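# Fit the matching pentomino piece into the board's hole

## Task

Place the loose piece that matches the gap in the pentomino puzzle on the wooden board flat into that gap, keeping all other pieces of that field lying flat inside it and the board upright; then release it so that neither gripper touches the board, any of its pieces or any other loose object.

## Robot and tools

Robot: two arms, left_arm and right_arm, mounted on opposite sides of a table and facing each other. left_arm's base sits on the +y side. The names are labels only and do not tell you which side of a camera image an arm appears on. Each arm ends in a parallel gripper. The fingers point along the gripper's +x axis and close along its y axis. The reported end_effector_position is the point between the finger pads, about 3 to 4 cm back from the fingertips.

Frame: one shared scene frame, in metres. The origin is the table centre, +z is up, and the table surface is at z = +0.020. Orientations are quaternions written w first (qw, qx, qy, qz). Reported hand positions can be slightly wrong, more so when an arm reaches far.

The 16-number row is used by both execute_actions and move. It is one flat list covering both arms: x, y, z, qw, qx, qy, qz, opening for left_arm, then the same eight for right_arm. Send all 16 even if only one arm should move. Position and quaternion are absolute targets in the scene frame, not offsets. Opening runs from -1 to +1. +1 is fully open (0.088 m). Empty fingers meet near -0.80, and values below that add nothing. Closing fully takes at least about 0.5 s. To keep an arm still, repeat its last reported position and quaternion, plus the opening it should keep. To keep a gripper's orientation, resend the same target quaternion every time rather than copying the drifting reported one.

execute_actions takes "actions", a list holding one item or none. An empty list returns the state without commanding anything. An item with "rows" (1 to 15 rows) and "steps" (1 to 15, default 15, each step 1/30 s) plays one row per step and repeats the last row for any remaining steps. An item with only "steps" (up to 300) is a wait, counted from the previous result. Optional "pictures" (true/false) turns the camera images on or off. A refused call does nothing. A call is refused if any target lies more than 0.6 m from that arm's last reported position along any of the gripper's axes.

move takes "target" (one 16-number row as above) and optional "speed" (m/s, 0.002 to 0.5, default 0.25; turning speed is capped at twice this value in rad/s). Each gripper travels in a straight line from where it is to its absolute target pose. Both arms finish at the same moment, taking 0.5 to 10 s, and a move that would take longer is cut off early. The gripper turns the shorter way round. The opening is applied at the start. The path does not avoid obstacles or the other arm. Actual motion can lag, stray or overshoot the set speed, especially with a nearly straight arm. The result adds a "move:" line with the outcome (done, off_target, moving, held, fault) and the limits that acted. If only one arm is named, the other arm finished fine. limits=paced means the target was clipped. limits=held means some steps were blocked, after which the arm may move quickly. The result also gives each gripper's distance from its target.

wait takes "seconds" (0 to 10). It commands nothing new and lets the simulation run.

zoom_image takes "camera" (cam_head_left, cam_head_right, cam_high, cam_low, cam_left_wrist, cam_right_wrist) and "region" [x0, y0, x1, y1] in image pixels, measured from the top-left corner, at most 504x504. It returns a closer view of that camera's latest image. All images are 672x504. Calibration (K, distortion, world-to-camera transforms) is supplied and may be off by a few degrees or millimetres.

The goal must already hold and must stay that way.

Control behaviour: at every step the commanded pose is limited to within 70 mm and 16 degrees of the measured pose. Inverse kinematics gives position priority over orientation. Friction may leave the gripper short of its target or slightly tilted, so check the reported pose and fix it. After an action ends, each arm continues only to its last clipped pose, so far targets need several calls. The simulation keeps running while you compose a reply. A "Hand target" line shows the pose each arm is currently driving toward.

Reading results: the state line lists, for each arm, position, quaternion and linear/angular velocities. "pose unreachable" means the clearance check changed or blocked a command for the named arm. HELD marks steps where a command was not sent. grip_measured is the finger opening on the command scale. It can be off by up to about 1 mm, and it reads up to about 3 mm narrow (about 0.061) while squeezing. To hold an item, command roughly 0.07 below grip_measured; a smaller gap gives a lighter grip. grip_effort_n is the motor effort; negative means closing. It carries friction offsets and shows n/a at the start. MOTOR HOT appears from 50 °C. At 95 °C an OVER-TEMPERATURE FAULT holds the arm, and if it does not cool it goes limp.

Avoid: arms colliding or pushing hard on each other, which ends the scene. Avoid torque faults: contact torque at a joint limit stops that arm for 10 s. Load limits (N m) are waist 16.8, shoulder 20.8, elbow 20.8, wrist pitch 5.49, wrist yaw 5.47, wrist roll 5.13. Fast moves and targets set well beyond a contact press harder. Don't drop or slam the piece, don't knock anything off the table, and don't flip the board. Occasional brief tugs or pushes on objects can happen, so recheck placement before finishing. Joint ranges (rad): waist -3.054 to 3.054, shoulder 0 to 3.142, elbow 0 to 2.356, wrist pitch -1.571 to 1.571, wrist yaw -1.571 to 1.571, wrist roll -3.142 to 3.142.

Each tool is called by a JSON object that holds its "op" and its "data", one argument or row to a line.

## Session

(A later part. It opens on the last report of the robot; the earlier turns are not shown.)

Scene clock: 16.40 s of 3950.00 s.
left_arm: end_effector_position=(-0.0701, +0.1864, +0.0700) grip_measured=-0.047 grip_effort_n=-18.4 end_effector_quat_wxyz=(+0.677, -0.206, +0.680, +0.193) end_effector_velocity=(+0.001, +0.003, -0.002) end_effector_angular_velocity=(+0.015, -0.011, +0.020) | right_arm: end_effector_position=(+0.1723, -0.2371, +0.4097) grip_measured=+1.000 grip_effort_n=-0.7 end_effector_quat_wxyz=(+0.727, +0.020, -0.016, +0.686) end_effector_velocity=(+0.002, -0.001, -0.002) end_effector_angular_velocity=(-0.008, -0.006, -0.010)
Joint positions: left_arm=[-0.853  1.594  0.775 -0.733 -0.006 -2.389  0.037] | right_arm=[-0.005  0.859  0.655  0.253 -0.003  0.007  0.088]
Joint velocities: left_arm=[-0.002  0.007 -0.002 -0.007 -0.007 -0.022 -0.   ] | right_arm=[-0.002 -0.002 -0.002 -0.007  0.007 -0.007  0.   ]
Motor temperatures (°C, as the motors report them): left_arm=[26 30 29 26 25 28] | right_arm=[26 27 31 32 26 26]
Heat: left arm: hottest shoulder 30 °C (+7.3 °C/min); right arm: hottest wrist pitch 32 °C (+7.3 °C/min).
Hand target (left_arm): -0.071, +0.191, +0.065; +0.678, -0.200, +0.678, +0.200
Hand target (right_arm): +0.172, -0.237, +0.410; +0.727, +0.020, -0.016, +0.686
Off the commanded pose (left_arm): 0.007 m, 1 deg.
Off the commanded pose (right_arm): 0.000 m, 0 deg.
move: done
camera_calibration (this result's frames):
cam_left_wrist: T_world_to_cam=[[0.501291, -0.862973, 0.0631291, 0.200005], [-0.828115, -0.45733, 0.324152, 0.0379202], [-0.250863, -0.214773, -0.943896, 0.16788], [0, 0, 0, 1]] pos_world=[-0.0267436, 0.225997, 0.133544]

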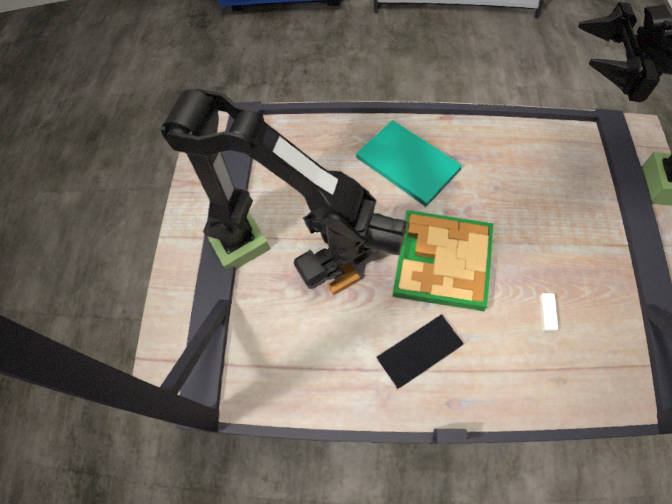

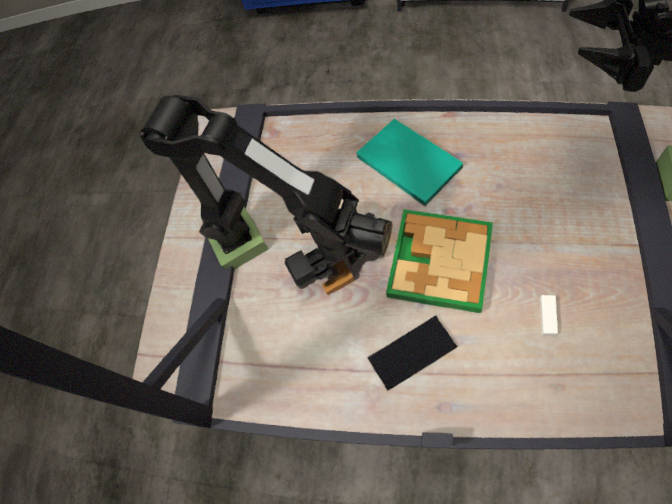

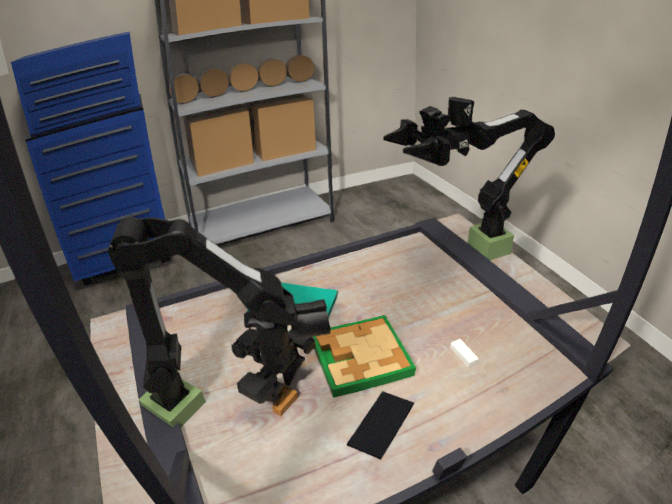

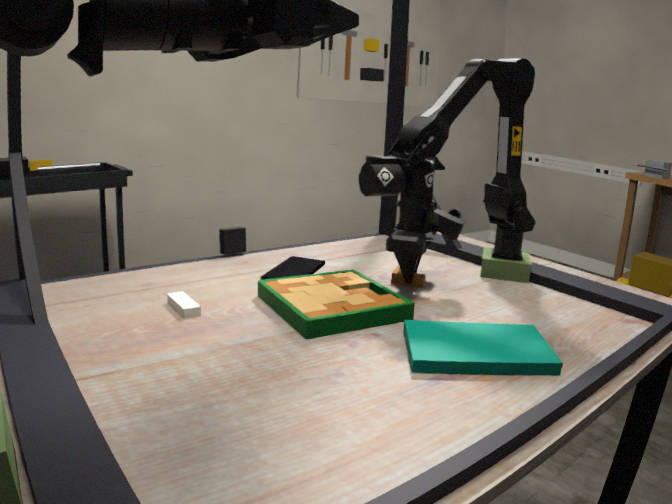

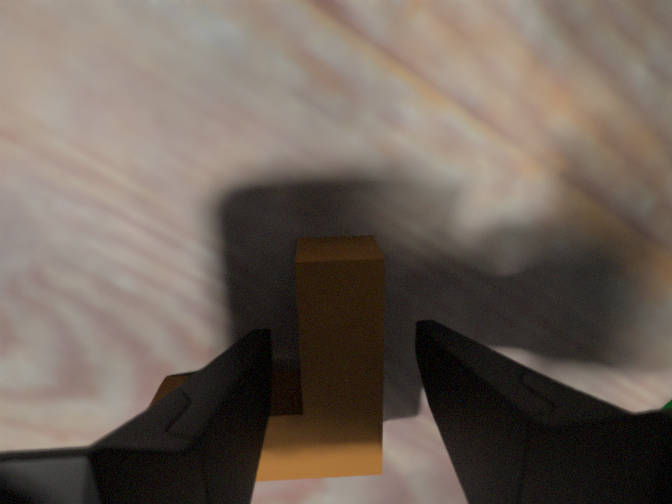

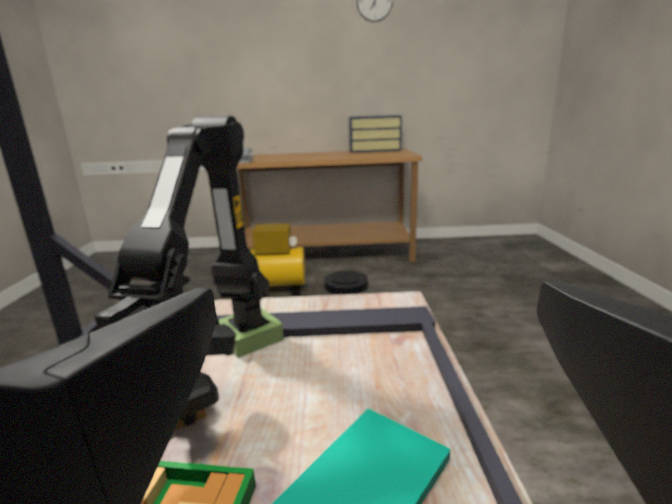

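{"op": "execute_actions", "data": {
  "actions": [
    {"rows":[[-0.071,0.191,0.065,0.678,-0.2,0.678,0.2,-0.54,0.172,-0.237,0.41,0.727,0.02,-0.016,0.686,1]]}
  ],
  "pictures": false
}}

{"op": "move", "data": {
  "target": [-0.07,0.18,0.13,0.678,-0.2,0.678,0.2,-0.54,0.172,-0.237,0.41,0.727,0.02,-0.016,0.686,1],
  "speed": 0.1
}}

{"op": "move", "data": {
  "target": [-0.045,0.042,0.107,0.469,0.53,0.469,-0.53,-0.54,0.172,-0.237,0.41,0.727,0.02,-0.016,0.686,1],
  "speed": 0.3
}}

Scene clock: 21.47 s of 3950.00 s.
left_arm: end_effector_position=(-0.0703, +0.1865, +0.0695) grip_measured=-0.456 grip_effort_n=-83.5 end_effector_quat_wxyz=(+0.677, -0.206, +0.680, +0.193) end_effector_velocity=(+0.001, +0.002, -0.000) end_effector_angular_velocity=(+0.005, -0.009, -0.010) | right_arm: end_effector_position=(+0.1723, -0.2371, +0.4097) grip_measured=+1.000 grip_effort_n=-1.2 end_effector_quat_wxyz=(+0.727, +0.020, -0.016, +0.686) end_effector_velocity=(-0.005, -0.000, -0.002) end_effector_angular_velocity=(-0.009, -0.023, +0.033)
Joint positions: left_arm=[-0.853  1.595  0.774 -0.731 -0.006 -2.389  0.017] | right_arm=[-0.005  0.859  0.655  0.253 -0.003  0.007  0.088]
Joint velocities: left_arm=[-0.002 -0.002 -0.002 -0.007 -0.007  0.007 -0.   ] | right_arm=[-0.002 -0.002 -0.002 -0.007 -0.037 -0.022  0.   ]
Motor temperatures (°C, as the motors report them): left_arm=[26 30 30 26 25 28] | right_arm=[26 27 32 33 26 26]
Heat: left arm: hottest shoulder 30 °C (+5.6 °C/min); right arm: hottest wrist pitch 33 °C (+8.4 °C/min).
Hand target (left_arm): -0.071, +0.191, +0.065; +0.678, -0.200, +0.678, +0.200
Hand target (right_arm): +0.172, -0.237, +0.410; +0.727, +0.020, -0.016, +0.686
Off the commanded pose (left_arm): 0.006 m, 1 deg.
Off the commanded pose (right_arm): 0.000 m, 0 deg.
Steps of this call (steps 1 to 90: nothing new was sent; then 1.57 s passed at rest; steps 91 to 105: all 15 steps of this action). Readings (end_effector_position):
91: left_arm (-0.0701, +0.1865, +0.0696) | right_arm (+0.1723, -0.2371, +0.4097)
92: left_arm (-0.0702, +0.1864, +0.0696) | right_arm (+0.1723, -0.2371, +0.4097)
94: left_arm (-0.0701, +0.1865, +0.0695) | right_arm (+0.1723, -0.2371, +0.4097)
98: left_arm (-0.0703, +0.1865, +0.0695) | right_arm (+0.1723, -0.2371, +0.4097)
105: the state above

Scene clock: 22.73 s of 3950.00 s.
left_arm: end_effector_position=(-0.0693, +0.1831, +0.1252) grip_measured=-0.455 grip_effort_n=-83.5 end_effector_quat_wxyz=(+0.683, -0.197, +0.673, +0.205) end_effector_velocity=(+0.001, +0.004, +0.005) end_effector_angular_velocity=(+0.015, -0.011, +0.005) | right_arm: end_effector_position=(+0.1723, -0.2371, +0.4097) grip_measured=+1.000 grip_effort_n=-0.7 end_effector_quat_wxyz=(+0.727, +0.020, -0.016, +0.686) end_effector_velocity=(+0.002, -0.001, +0.001) end_effector_angular_velocity=(+0.006, -0.022, -0.011)
Joint positions: left_arm=[-0.846  1.531  0.957 -1.012 -0.006 -2.386  0.017] | right_arm=[-0.005  0.859  0.655  0.253 -0.003  0.007  0.088]
Joint velocities: left_arm=[-0.002 -0.007  0.012 -0.037 -0.007 -0.007  0.   ] | right_arm=[-0.002 -0.002 -0.002  0.007  0.007 -0.022  0.   ]
Motor temperatures (°C, as the motors report them): left_arm=[26 30 30 26 25 28] | right_arm=[26 27 32 33 26 26]
Heat: left arm: hottest shoulder 30 °C (+5.3 °C/min); right arm: hottest wrist pitch 33 °C (+7.9 °C/min).
Hand target (left_arm): -0.070, +0.180, +0.130; +0.678, -0.200, +0.678, +0.200
Hand target (right_arm): +0.172, -0.237, +0.410; +0.727, +0.020, -0.016, +0.686
Off the commanded pose (left_arm): 0.006 m, 1 deg.
Off the commanded pose (right_arm): 0.000 m, 0 deg.
move: done
camera_calibration (this result's frames):
cam_left_wrist: T_world_to_cam=[[0.504842, -0.862351, 0.038536, 0.196445], [-0.828435, -0.471477, 0.302332, 0.024508], [-0.242547, -0.184554, -0.952424, 0.215556], [0, 0, 0, 1]] pos_world=[-0.0265882, 0.220741, 0.190321]

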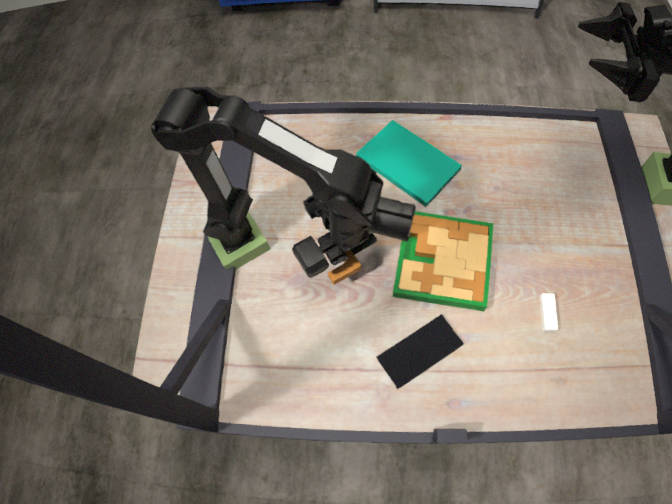

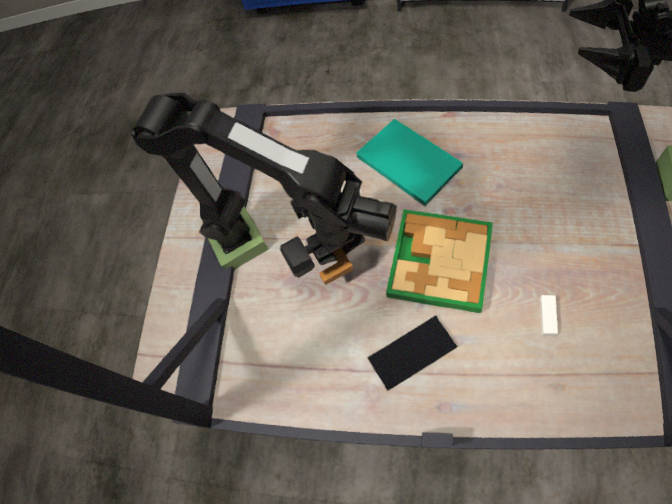

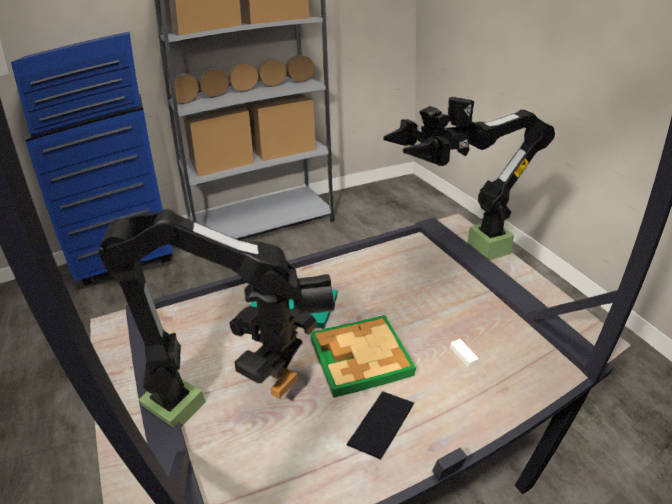

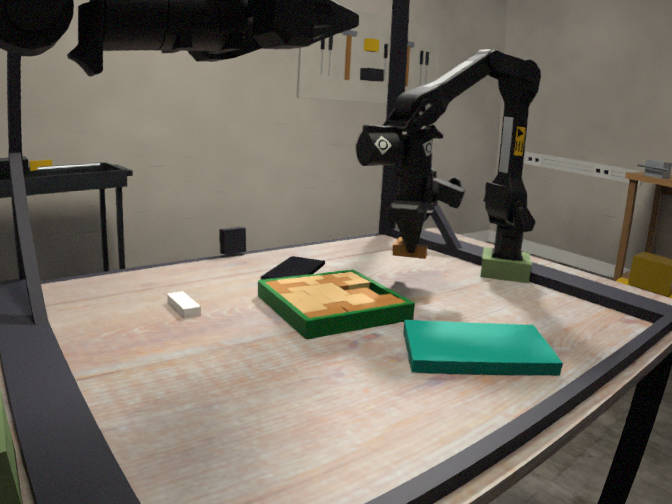

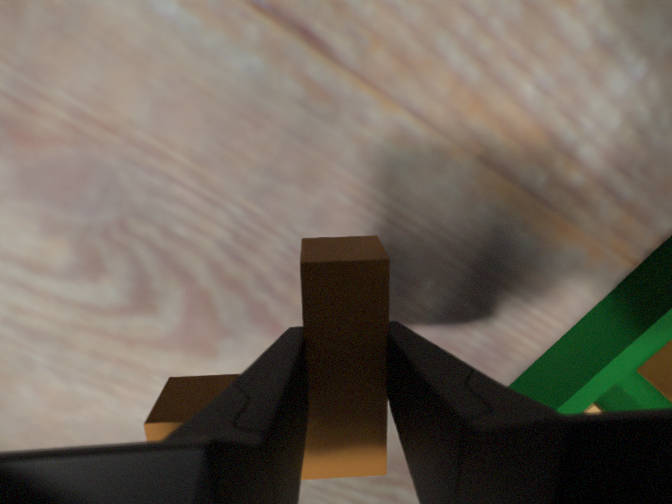

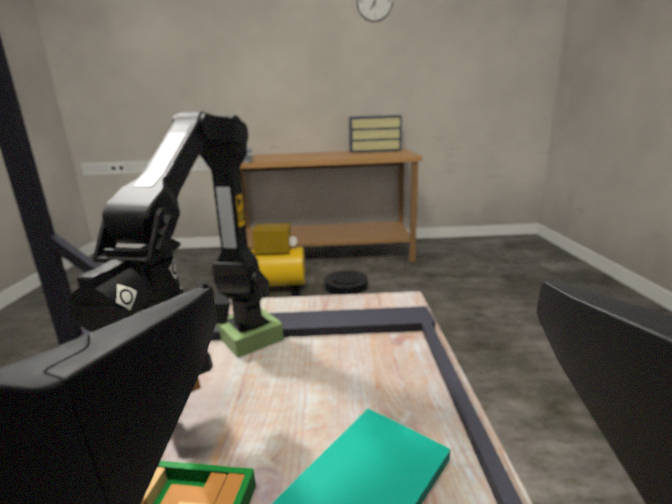

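Scene clock: 27.07 s of 3950.00 s.
left_arm: end_effector_position=(-0.0467, +0.0433, +0.1110) grip_measured=-0.455 grip_effort_n=-83.5 end_effector_quat_wxyz=(+0.473, +0.528, +0.466, -0.529) end_effector_velocity=(+0.000, +0.001, +0.001) end_effector_angular_velocity=(+0.002, -0.008, -0.024) | right_arm: end_effector_position=(+0.1723, -0.2371, +0.4097) grip_measured=+1.000 grip_effort_n=-0.7 end_effector_quat_wxyz=(+0.727, +0.020, -0.016, +0.686) end_effector_velocity=(-0.003, -0.000, +0.001) end_effector_angular_velocity=(+0.006, -0.023, +0.018)
Joint positions: left_arm=[-0.7    2.021  1.497 -1.038 -0.006  0.025  0.017] | right_arm=[-0.005  0.859  0.655  0.253 -0.003  0.007  0.088]
Joint velocities: left_arm=[-0.002 -0.002  0.002 -0.007 -0.007  0.022 -0.   ] | right_arm=[-0.002 -0.002 -0.002  0.007 -0.022 -0.022  0.   ]
Motor temperatures (°C, as the motors report them): left_arm=[26 30 30 26 25 28] | right_arm=[26 27 33 33 26 26]
Heat: left arm: hottest shoulder 30 °C (+4.4 °C/min); right arm: hottest elbow 33 °C (+6.7 °C/min).
Hand target (left_arm): -0.046, +0.042, +0.108; +0.469, +0.530, +0.468, -0.529
Hand target (right_arm): +0.172, -0.237, +0.410; +0.727, +0.020, -0.016, +0.686
Off the commanded pose (left_arm): 0.005 m, 1 deg.
Off the commanded pose (right_arm): 0.000 m, 0 deg.
move: done
camera_calibration (this result's frames):
cam_left_wrist: T_world_to_cam=[[-0.985755, 0.163546, 0.0392417, -0.0490832], [0.167622, 0.936196, 0.308934, -0.0335995], [0.013787, 0.311111, -0.950273, 0.172017], [0, 0, 0, 1]] pos_world=[-0.0451237, -0.0140335, 0.17577]

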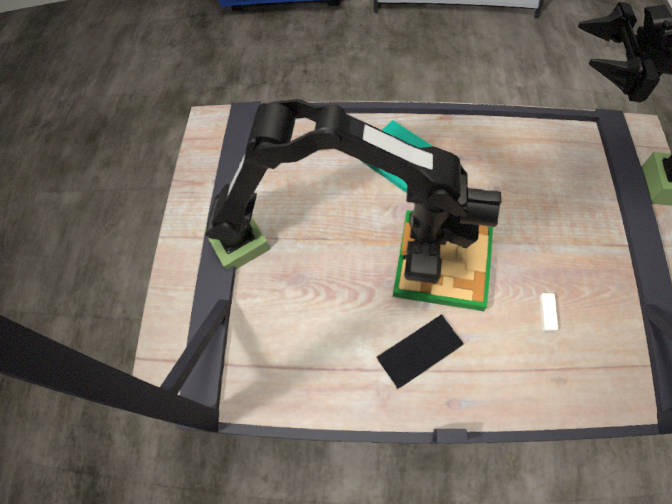

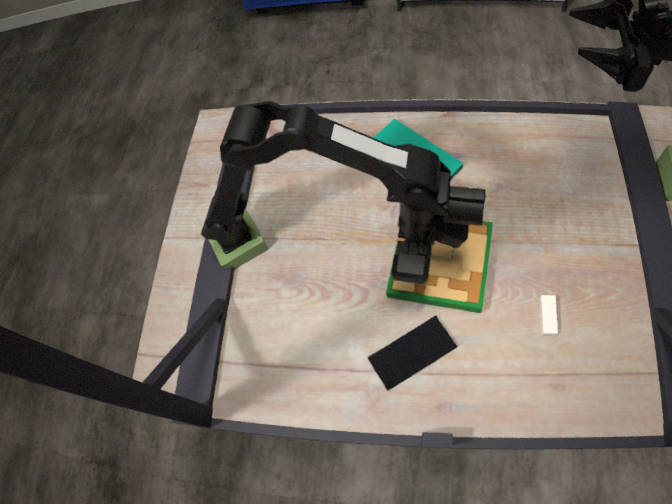

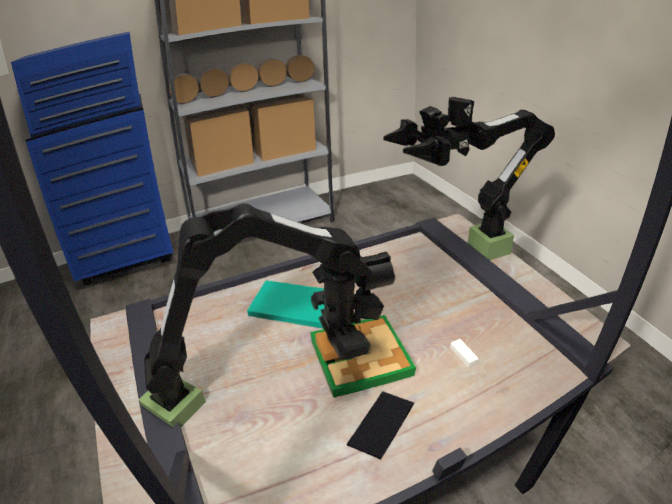

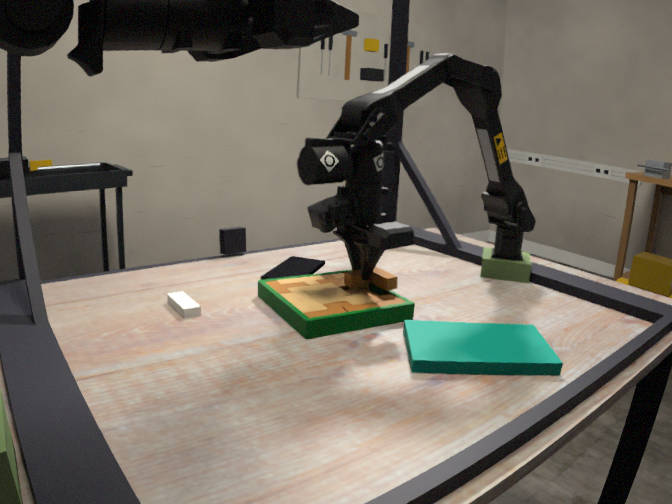

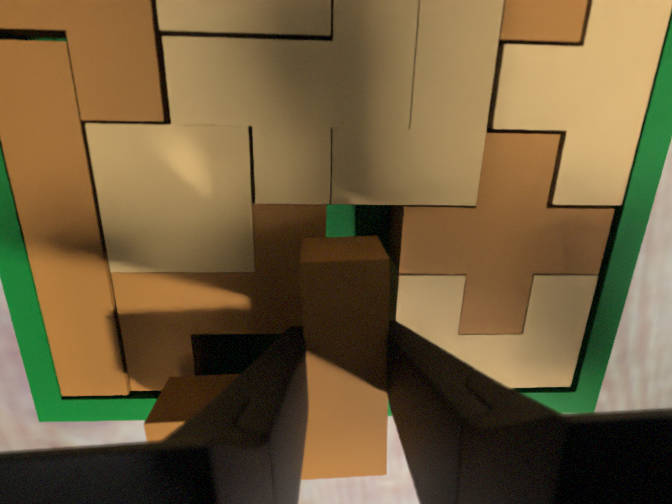

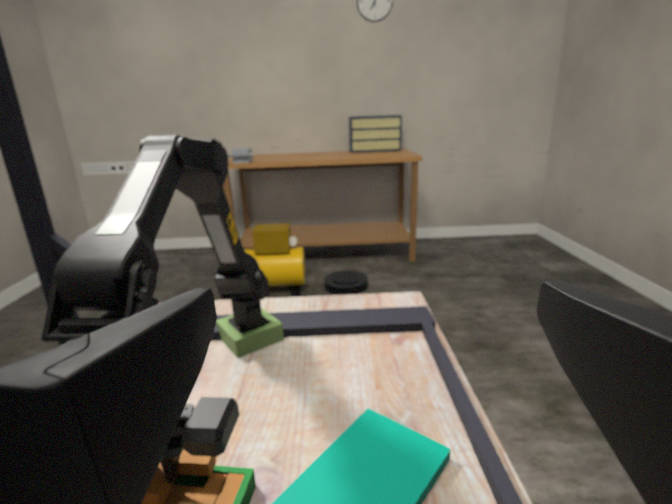

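{"op": "move", "data": {
  "target": [-0.054,0.042,0.097,0.457,0.541,0.461,-0.535,-0.54,0.172,-0.237,0.41,0.727,0.02,-0.016,0.686,1],
  "speed": 0.03
}}

Scene clock: 30.67 s of 3950.00 s.
left_arm: end_effector_position=(-0.0517, +0.0409, +0.1043) grip_measured=-0.455 grip_effort_n=-83.5 end_effector_quat_wxyz=(+0.465, +0.535, +0.459, -0.536) end_effector_velocity=(-0.002, -0.001, +0.000) end_effector_angular_velocity=(-0.006, +0.008, -0.010) | right_arm: end_effector_position=(+0.1723, -0.2371, +0.4097) grip_measured=+1.000 grip_effort_n=-1.2 end_effector_quat_wxyz=(+0.727, +0.020, -0.016, +0.686) end_effector_velocity=(-0.003, -0.000, -0.002) end_effector_angular_velocity=(-0.007, +0.007, +0.020)
Joint positions: left_arm=[-0.713  2.04   1.498 -1.021 -0.006  0.041  0.017] | right_arm=[-0.005  0.859  0.655  0.253 -0.003  0.007  0.088]
Joint velocities: left_arm=[-0.002 -0.002 -0.002  0.007  0.007  0.007  0.   ] | right_arm=[-0.002 -0.002 -0.002 -0.007 -0.022  0.007  0.   ]
Motor temperatures (°C, as the motors report them): left_arm=[26 31 31 26 25 28] | right_arm=[26 27 33 33 26 26]
Heat: left arm: hottest shoulder 31 °C (+5.9 °C/min); right arm: hottest elbow 33 °C (+5.9 °C/min).
Hand target (left_arm): -0.054, +0.042, +0.097; +0.457, +0.541, +0.461, -0.535
Hand target (right_arm): +0.172, -0.237, +0.410; +0.727, +0.020, -0.016, +0.686
Off the commanded pose (left_arm): 0.008 m, 1 deg.
Off the commanded pose (right_arm): 0.000 m, 0 deg.
move: done
camera_calibration (this result's frames):
cam_left_wrist: T_world_to_cam=[[-0.980684, 0.19163, 0.0392129, -0.0542891], [0.194251, 0.930641, 0.310117, -0.026921], [0.0229346, 0.311744, -0.949889, 0.166831], [0, 0, 0, 1]] pos_world=[-0.0518372, -0.0165512, 0.168948]

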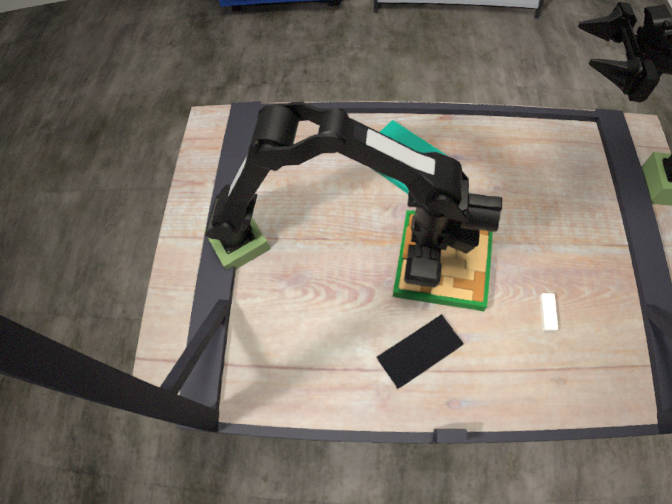

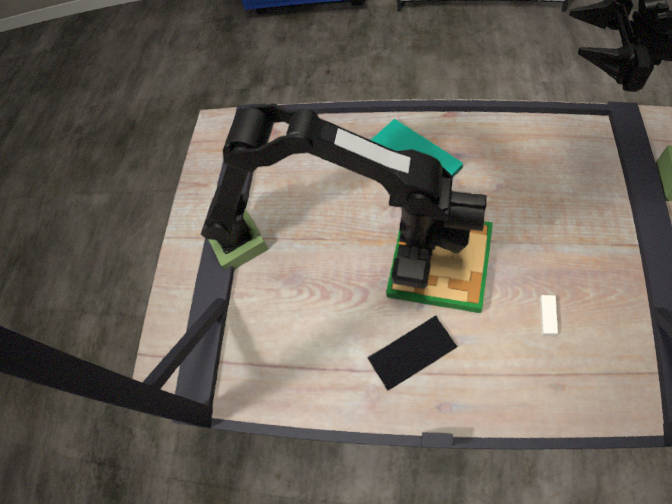

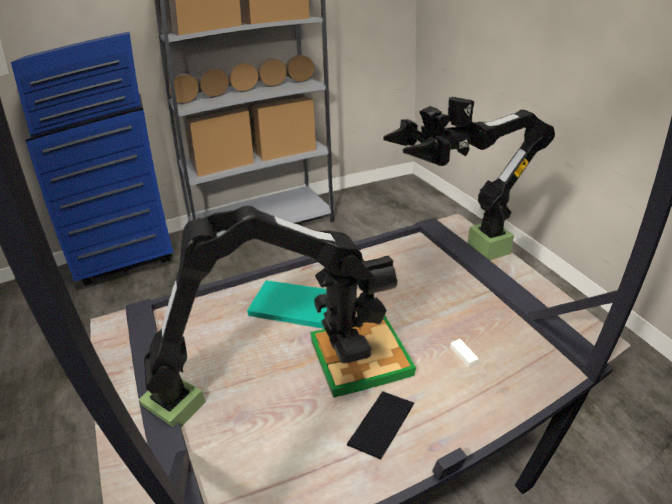

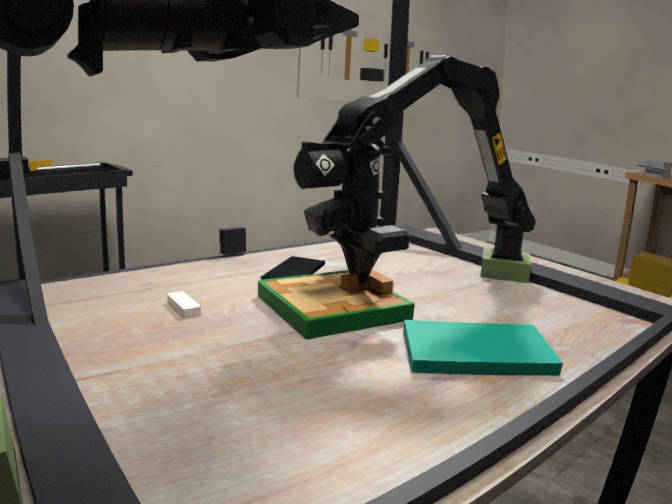

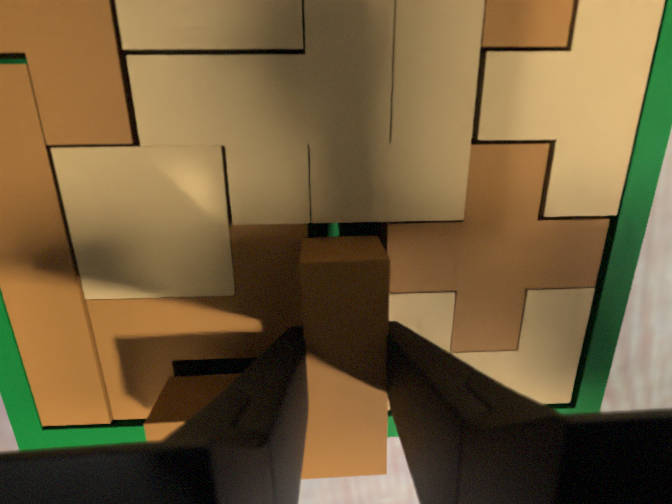

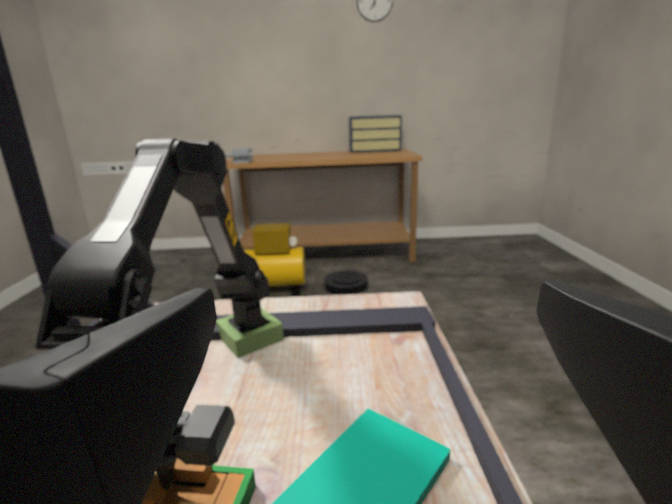

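{"op": "execute_actions", "data": {
  "actions": [
    {"rows":[[-0.0555,0.042,0.094,0.457,0.541,0.461,-0.535,-0.54,0.172,-0.237,0.41,0.727,0.02,-0.016,0.686,1]]}
  ]
}}

Scene clock: 32.60 s of 3950.00 s.
left_arm: end_effector_position=(-0.0537, +0.0393, +0.1011) grip_measured=-0.455 grip_effort_n=-83.5 end_effector_quat_wxyz=(+0.464, +0.535, +0.457, -0.537) end_effector_velocity=(+0.000, -0.001, -0.001) end_effector_angular_velocity=(-0.003, -0.007, -0.010) | right_arm: end_effector_position=(+0.1723, -0.2371, +0.4097) grip_measured=+1.000 grip_effort_n=-1.6 end_effector_quat_wxyz=(+0.727, +0.020, -0.016, +0.686) end_effector_velocity=(-0.003, -0.000, -0.005) end_effector_angular_velocity=(-0.021, +0.022, +0.021)
Joint positions: left_arm=[-0.717  2.049  1.498 -1.01  -0.006  0.041  0.017] | right_arm=[-0.005  0.859  0.655  0.253 -0.003  0.007  0.088]
Joint velocities: left_arm=[-0.002  0.002 -0.002  0.007 -0.007  0.007 -0.   ] | right_arm=[-0.002 -0.002 -0.002 -0.022 -0.022  0.022  0.   ]
Motor temperatures (°C, as the motors report them): left_arm=[26 31 31 26 25 28] | right_arm=[26 27 33 34 26 26]
Heat: left arm: hottest shoulder 31 °C (+5.5 °C/min); right arm: hottest wrist pitch 34 °C (+7.4 °C/min).
Hand target (left_arm): -0.055, +0.042, +0.094; +0.457, +0.541, +0.461, -0.535
Hand target (right_arm): +0.172, -0.237, +0.410; +0.727, +0.020, -0.016, +0.686
Off the commanded pose (left_arm): 0.008 m, 1 deg.
Off the commanded pose (right_arm): 0.000 m, 0 deg.
Steps of this call (steps 1 to 43: nothing new was sent; steps 44 to 58: all 15 steps of this action). Readings (end_effector_position):
44: left_arm (-0.0517, +0.0408, +0.1041) | right_arm (+0.1723, -0.2371, +0.4097)
45: left_arm (-0.0521, +0.0403, +0.1040) | right_arm (+0.1723, -0.2371, +0.4097)
47: left_arm (-0.0526, +0.0397, +0.1037) | right_arm (+0.1723, -0.2371, +0.4097)
51: left_arm (-0.0535, +0.0392, +0.1028) | right_arm (+0.1723, -0.2371, +0.4097)
58: the state above
camera_calibration (this result's frames):
cam_left_wrist: T_world_to_cam=[[-0.979713, 0.196565, 0.0390441, -0.0558814], [0.198928, 0.930252, 0.308315, -0.0236147], [0.0242831, 0.309827, -0.950483, 0.16458], [0, 0, 0, 1]] pos_world=[-0.0540466, -0.0180394, 0.165893]

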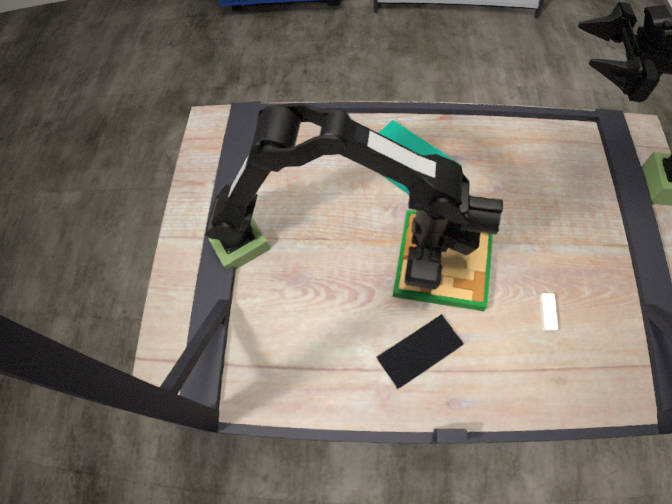

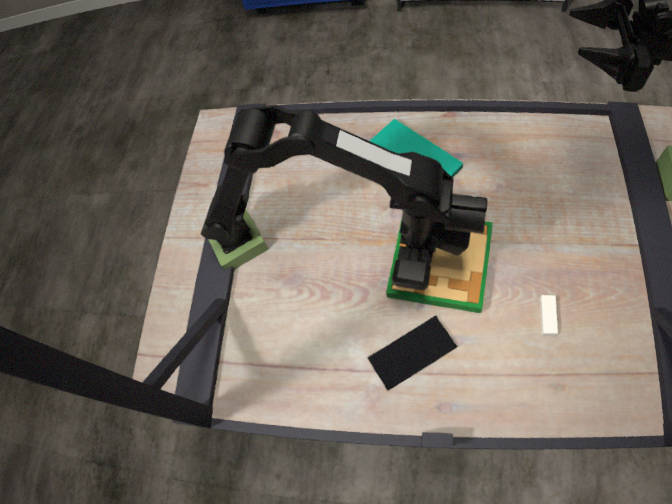

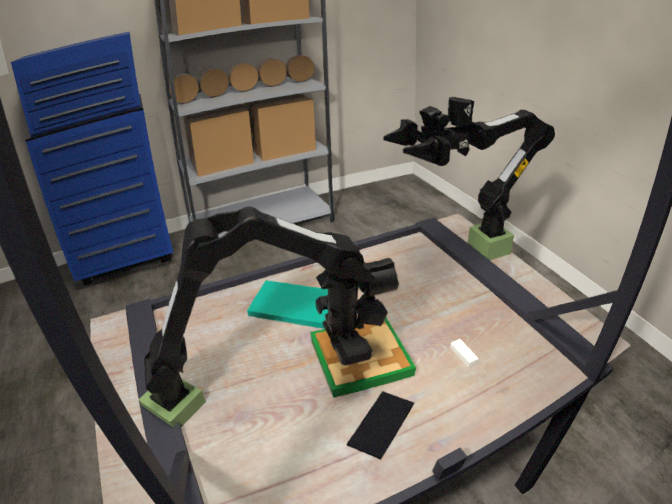

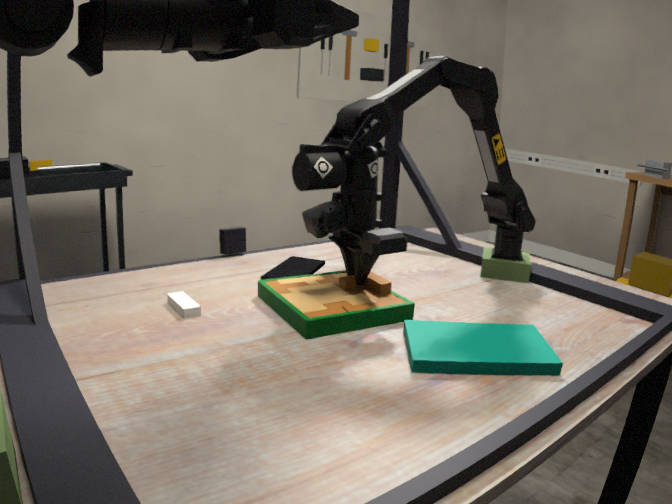

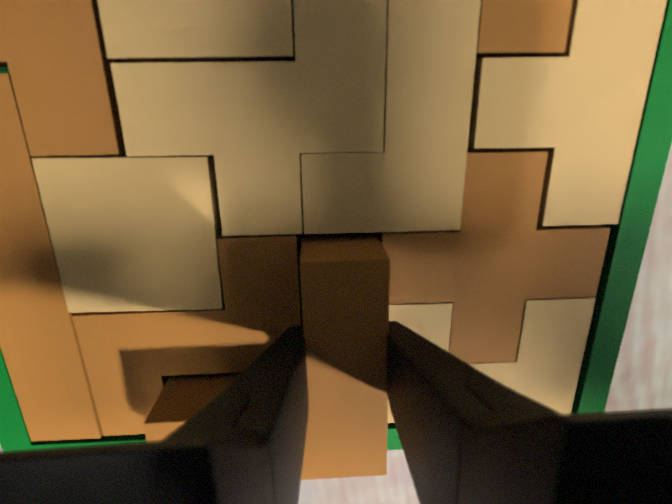

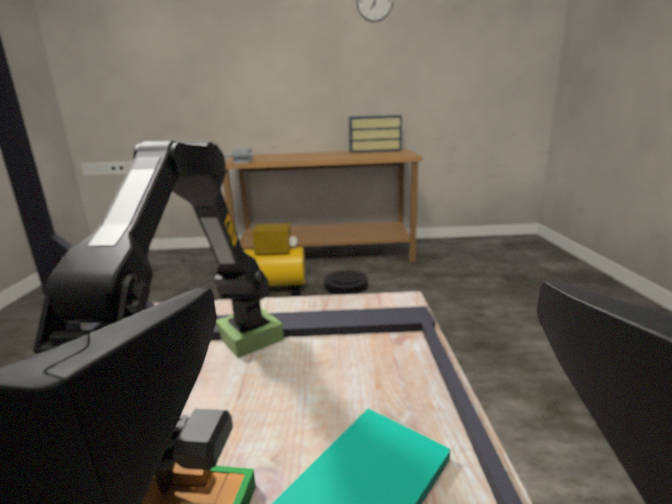

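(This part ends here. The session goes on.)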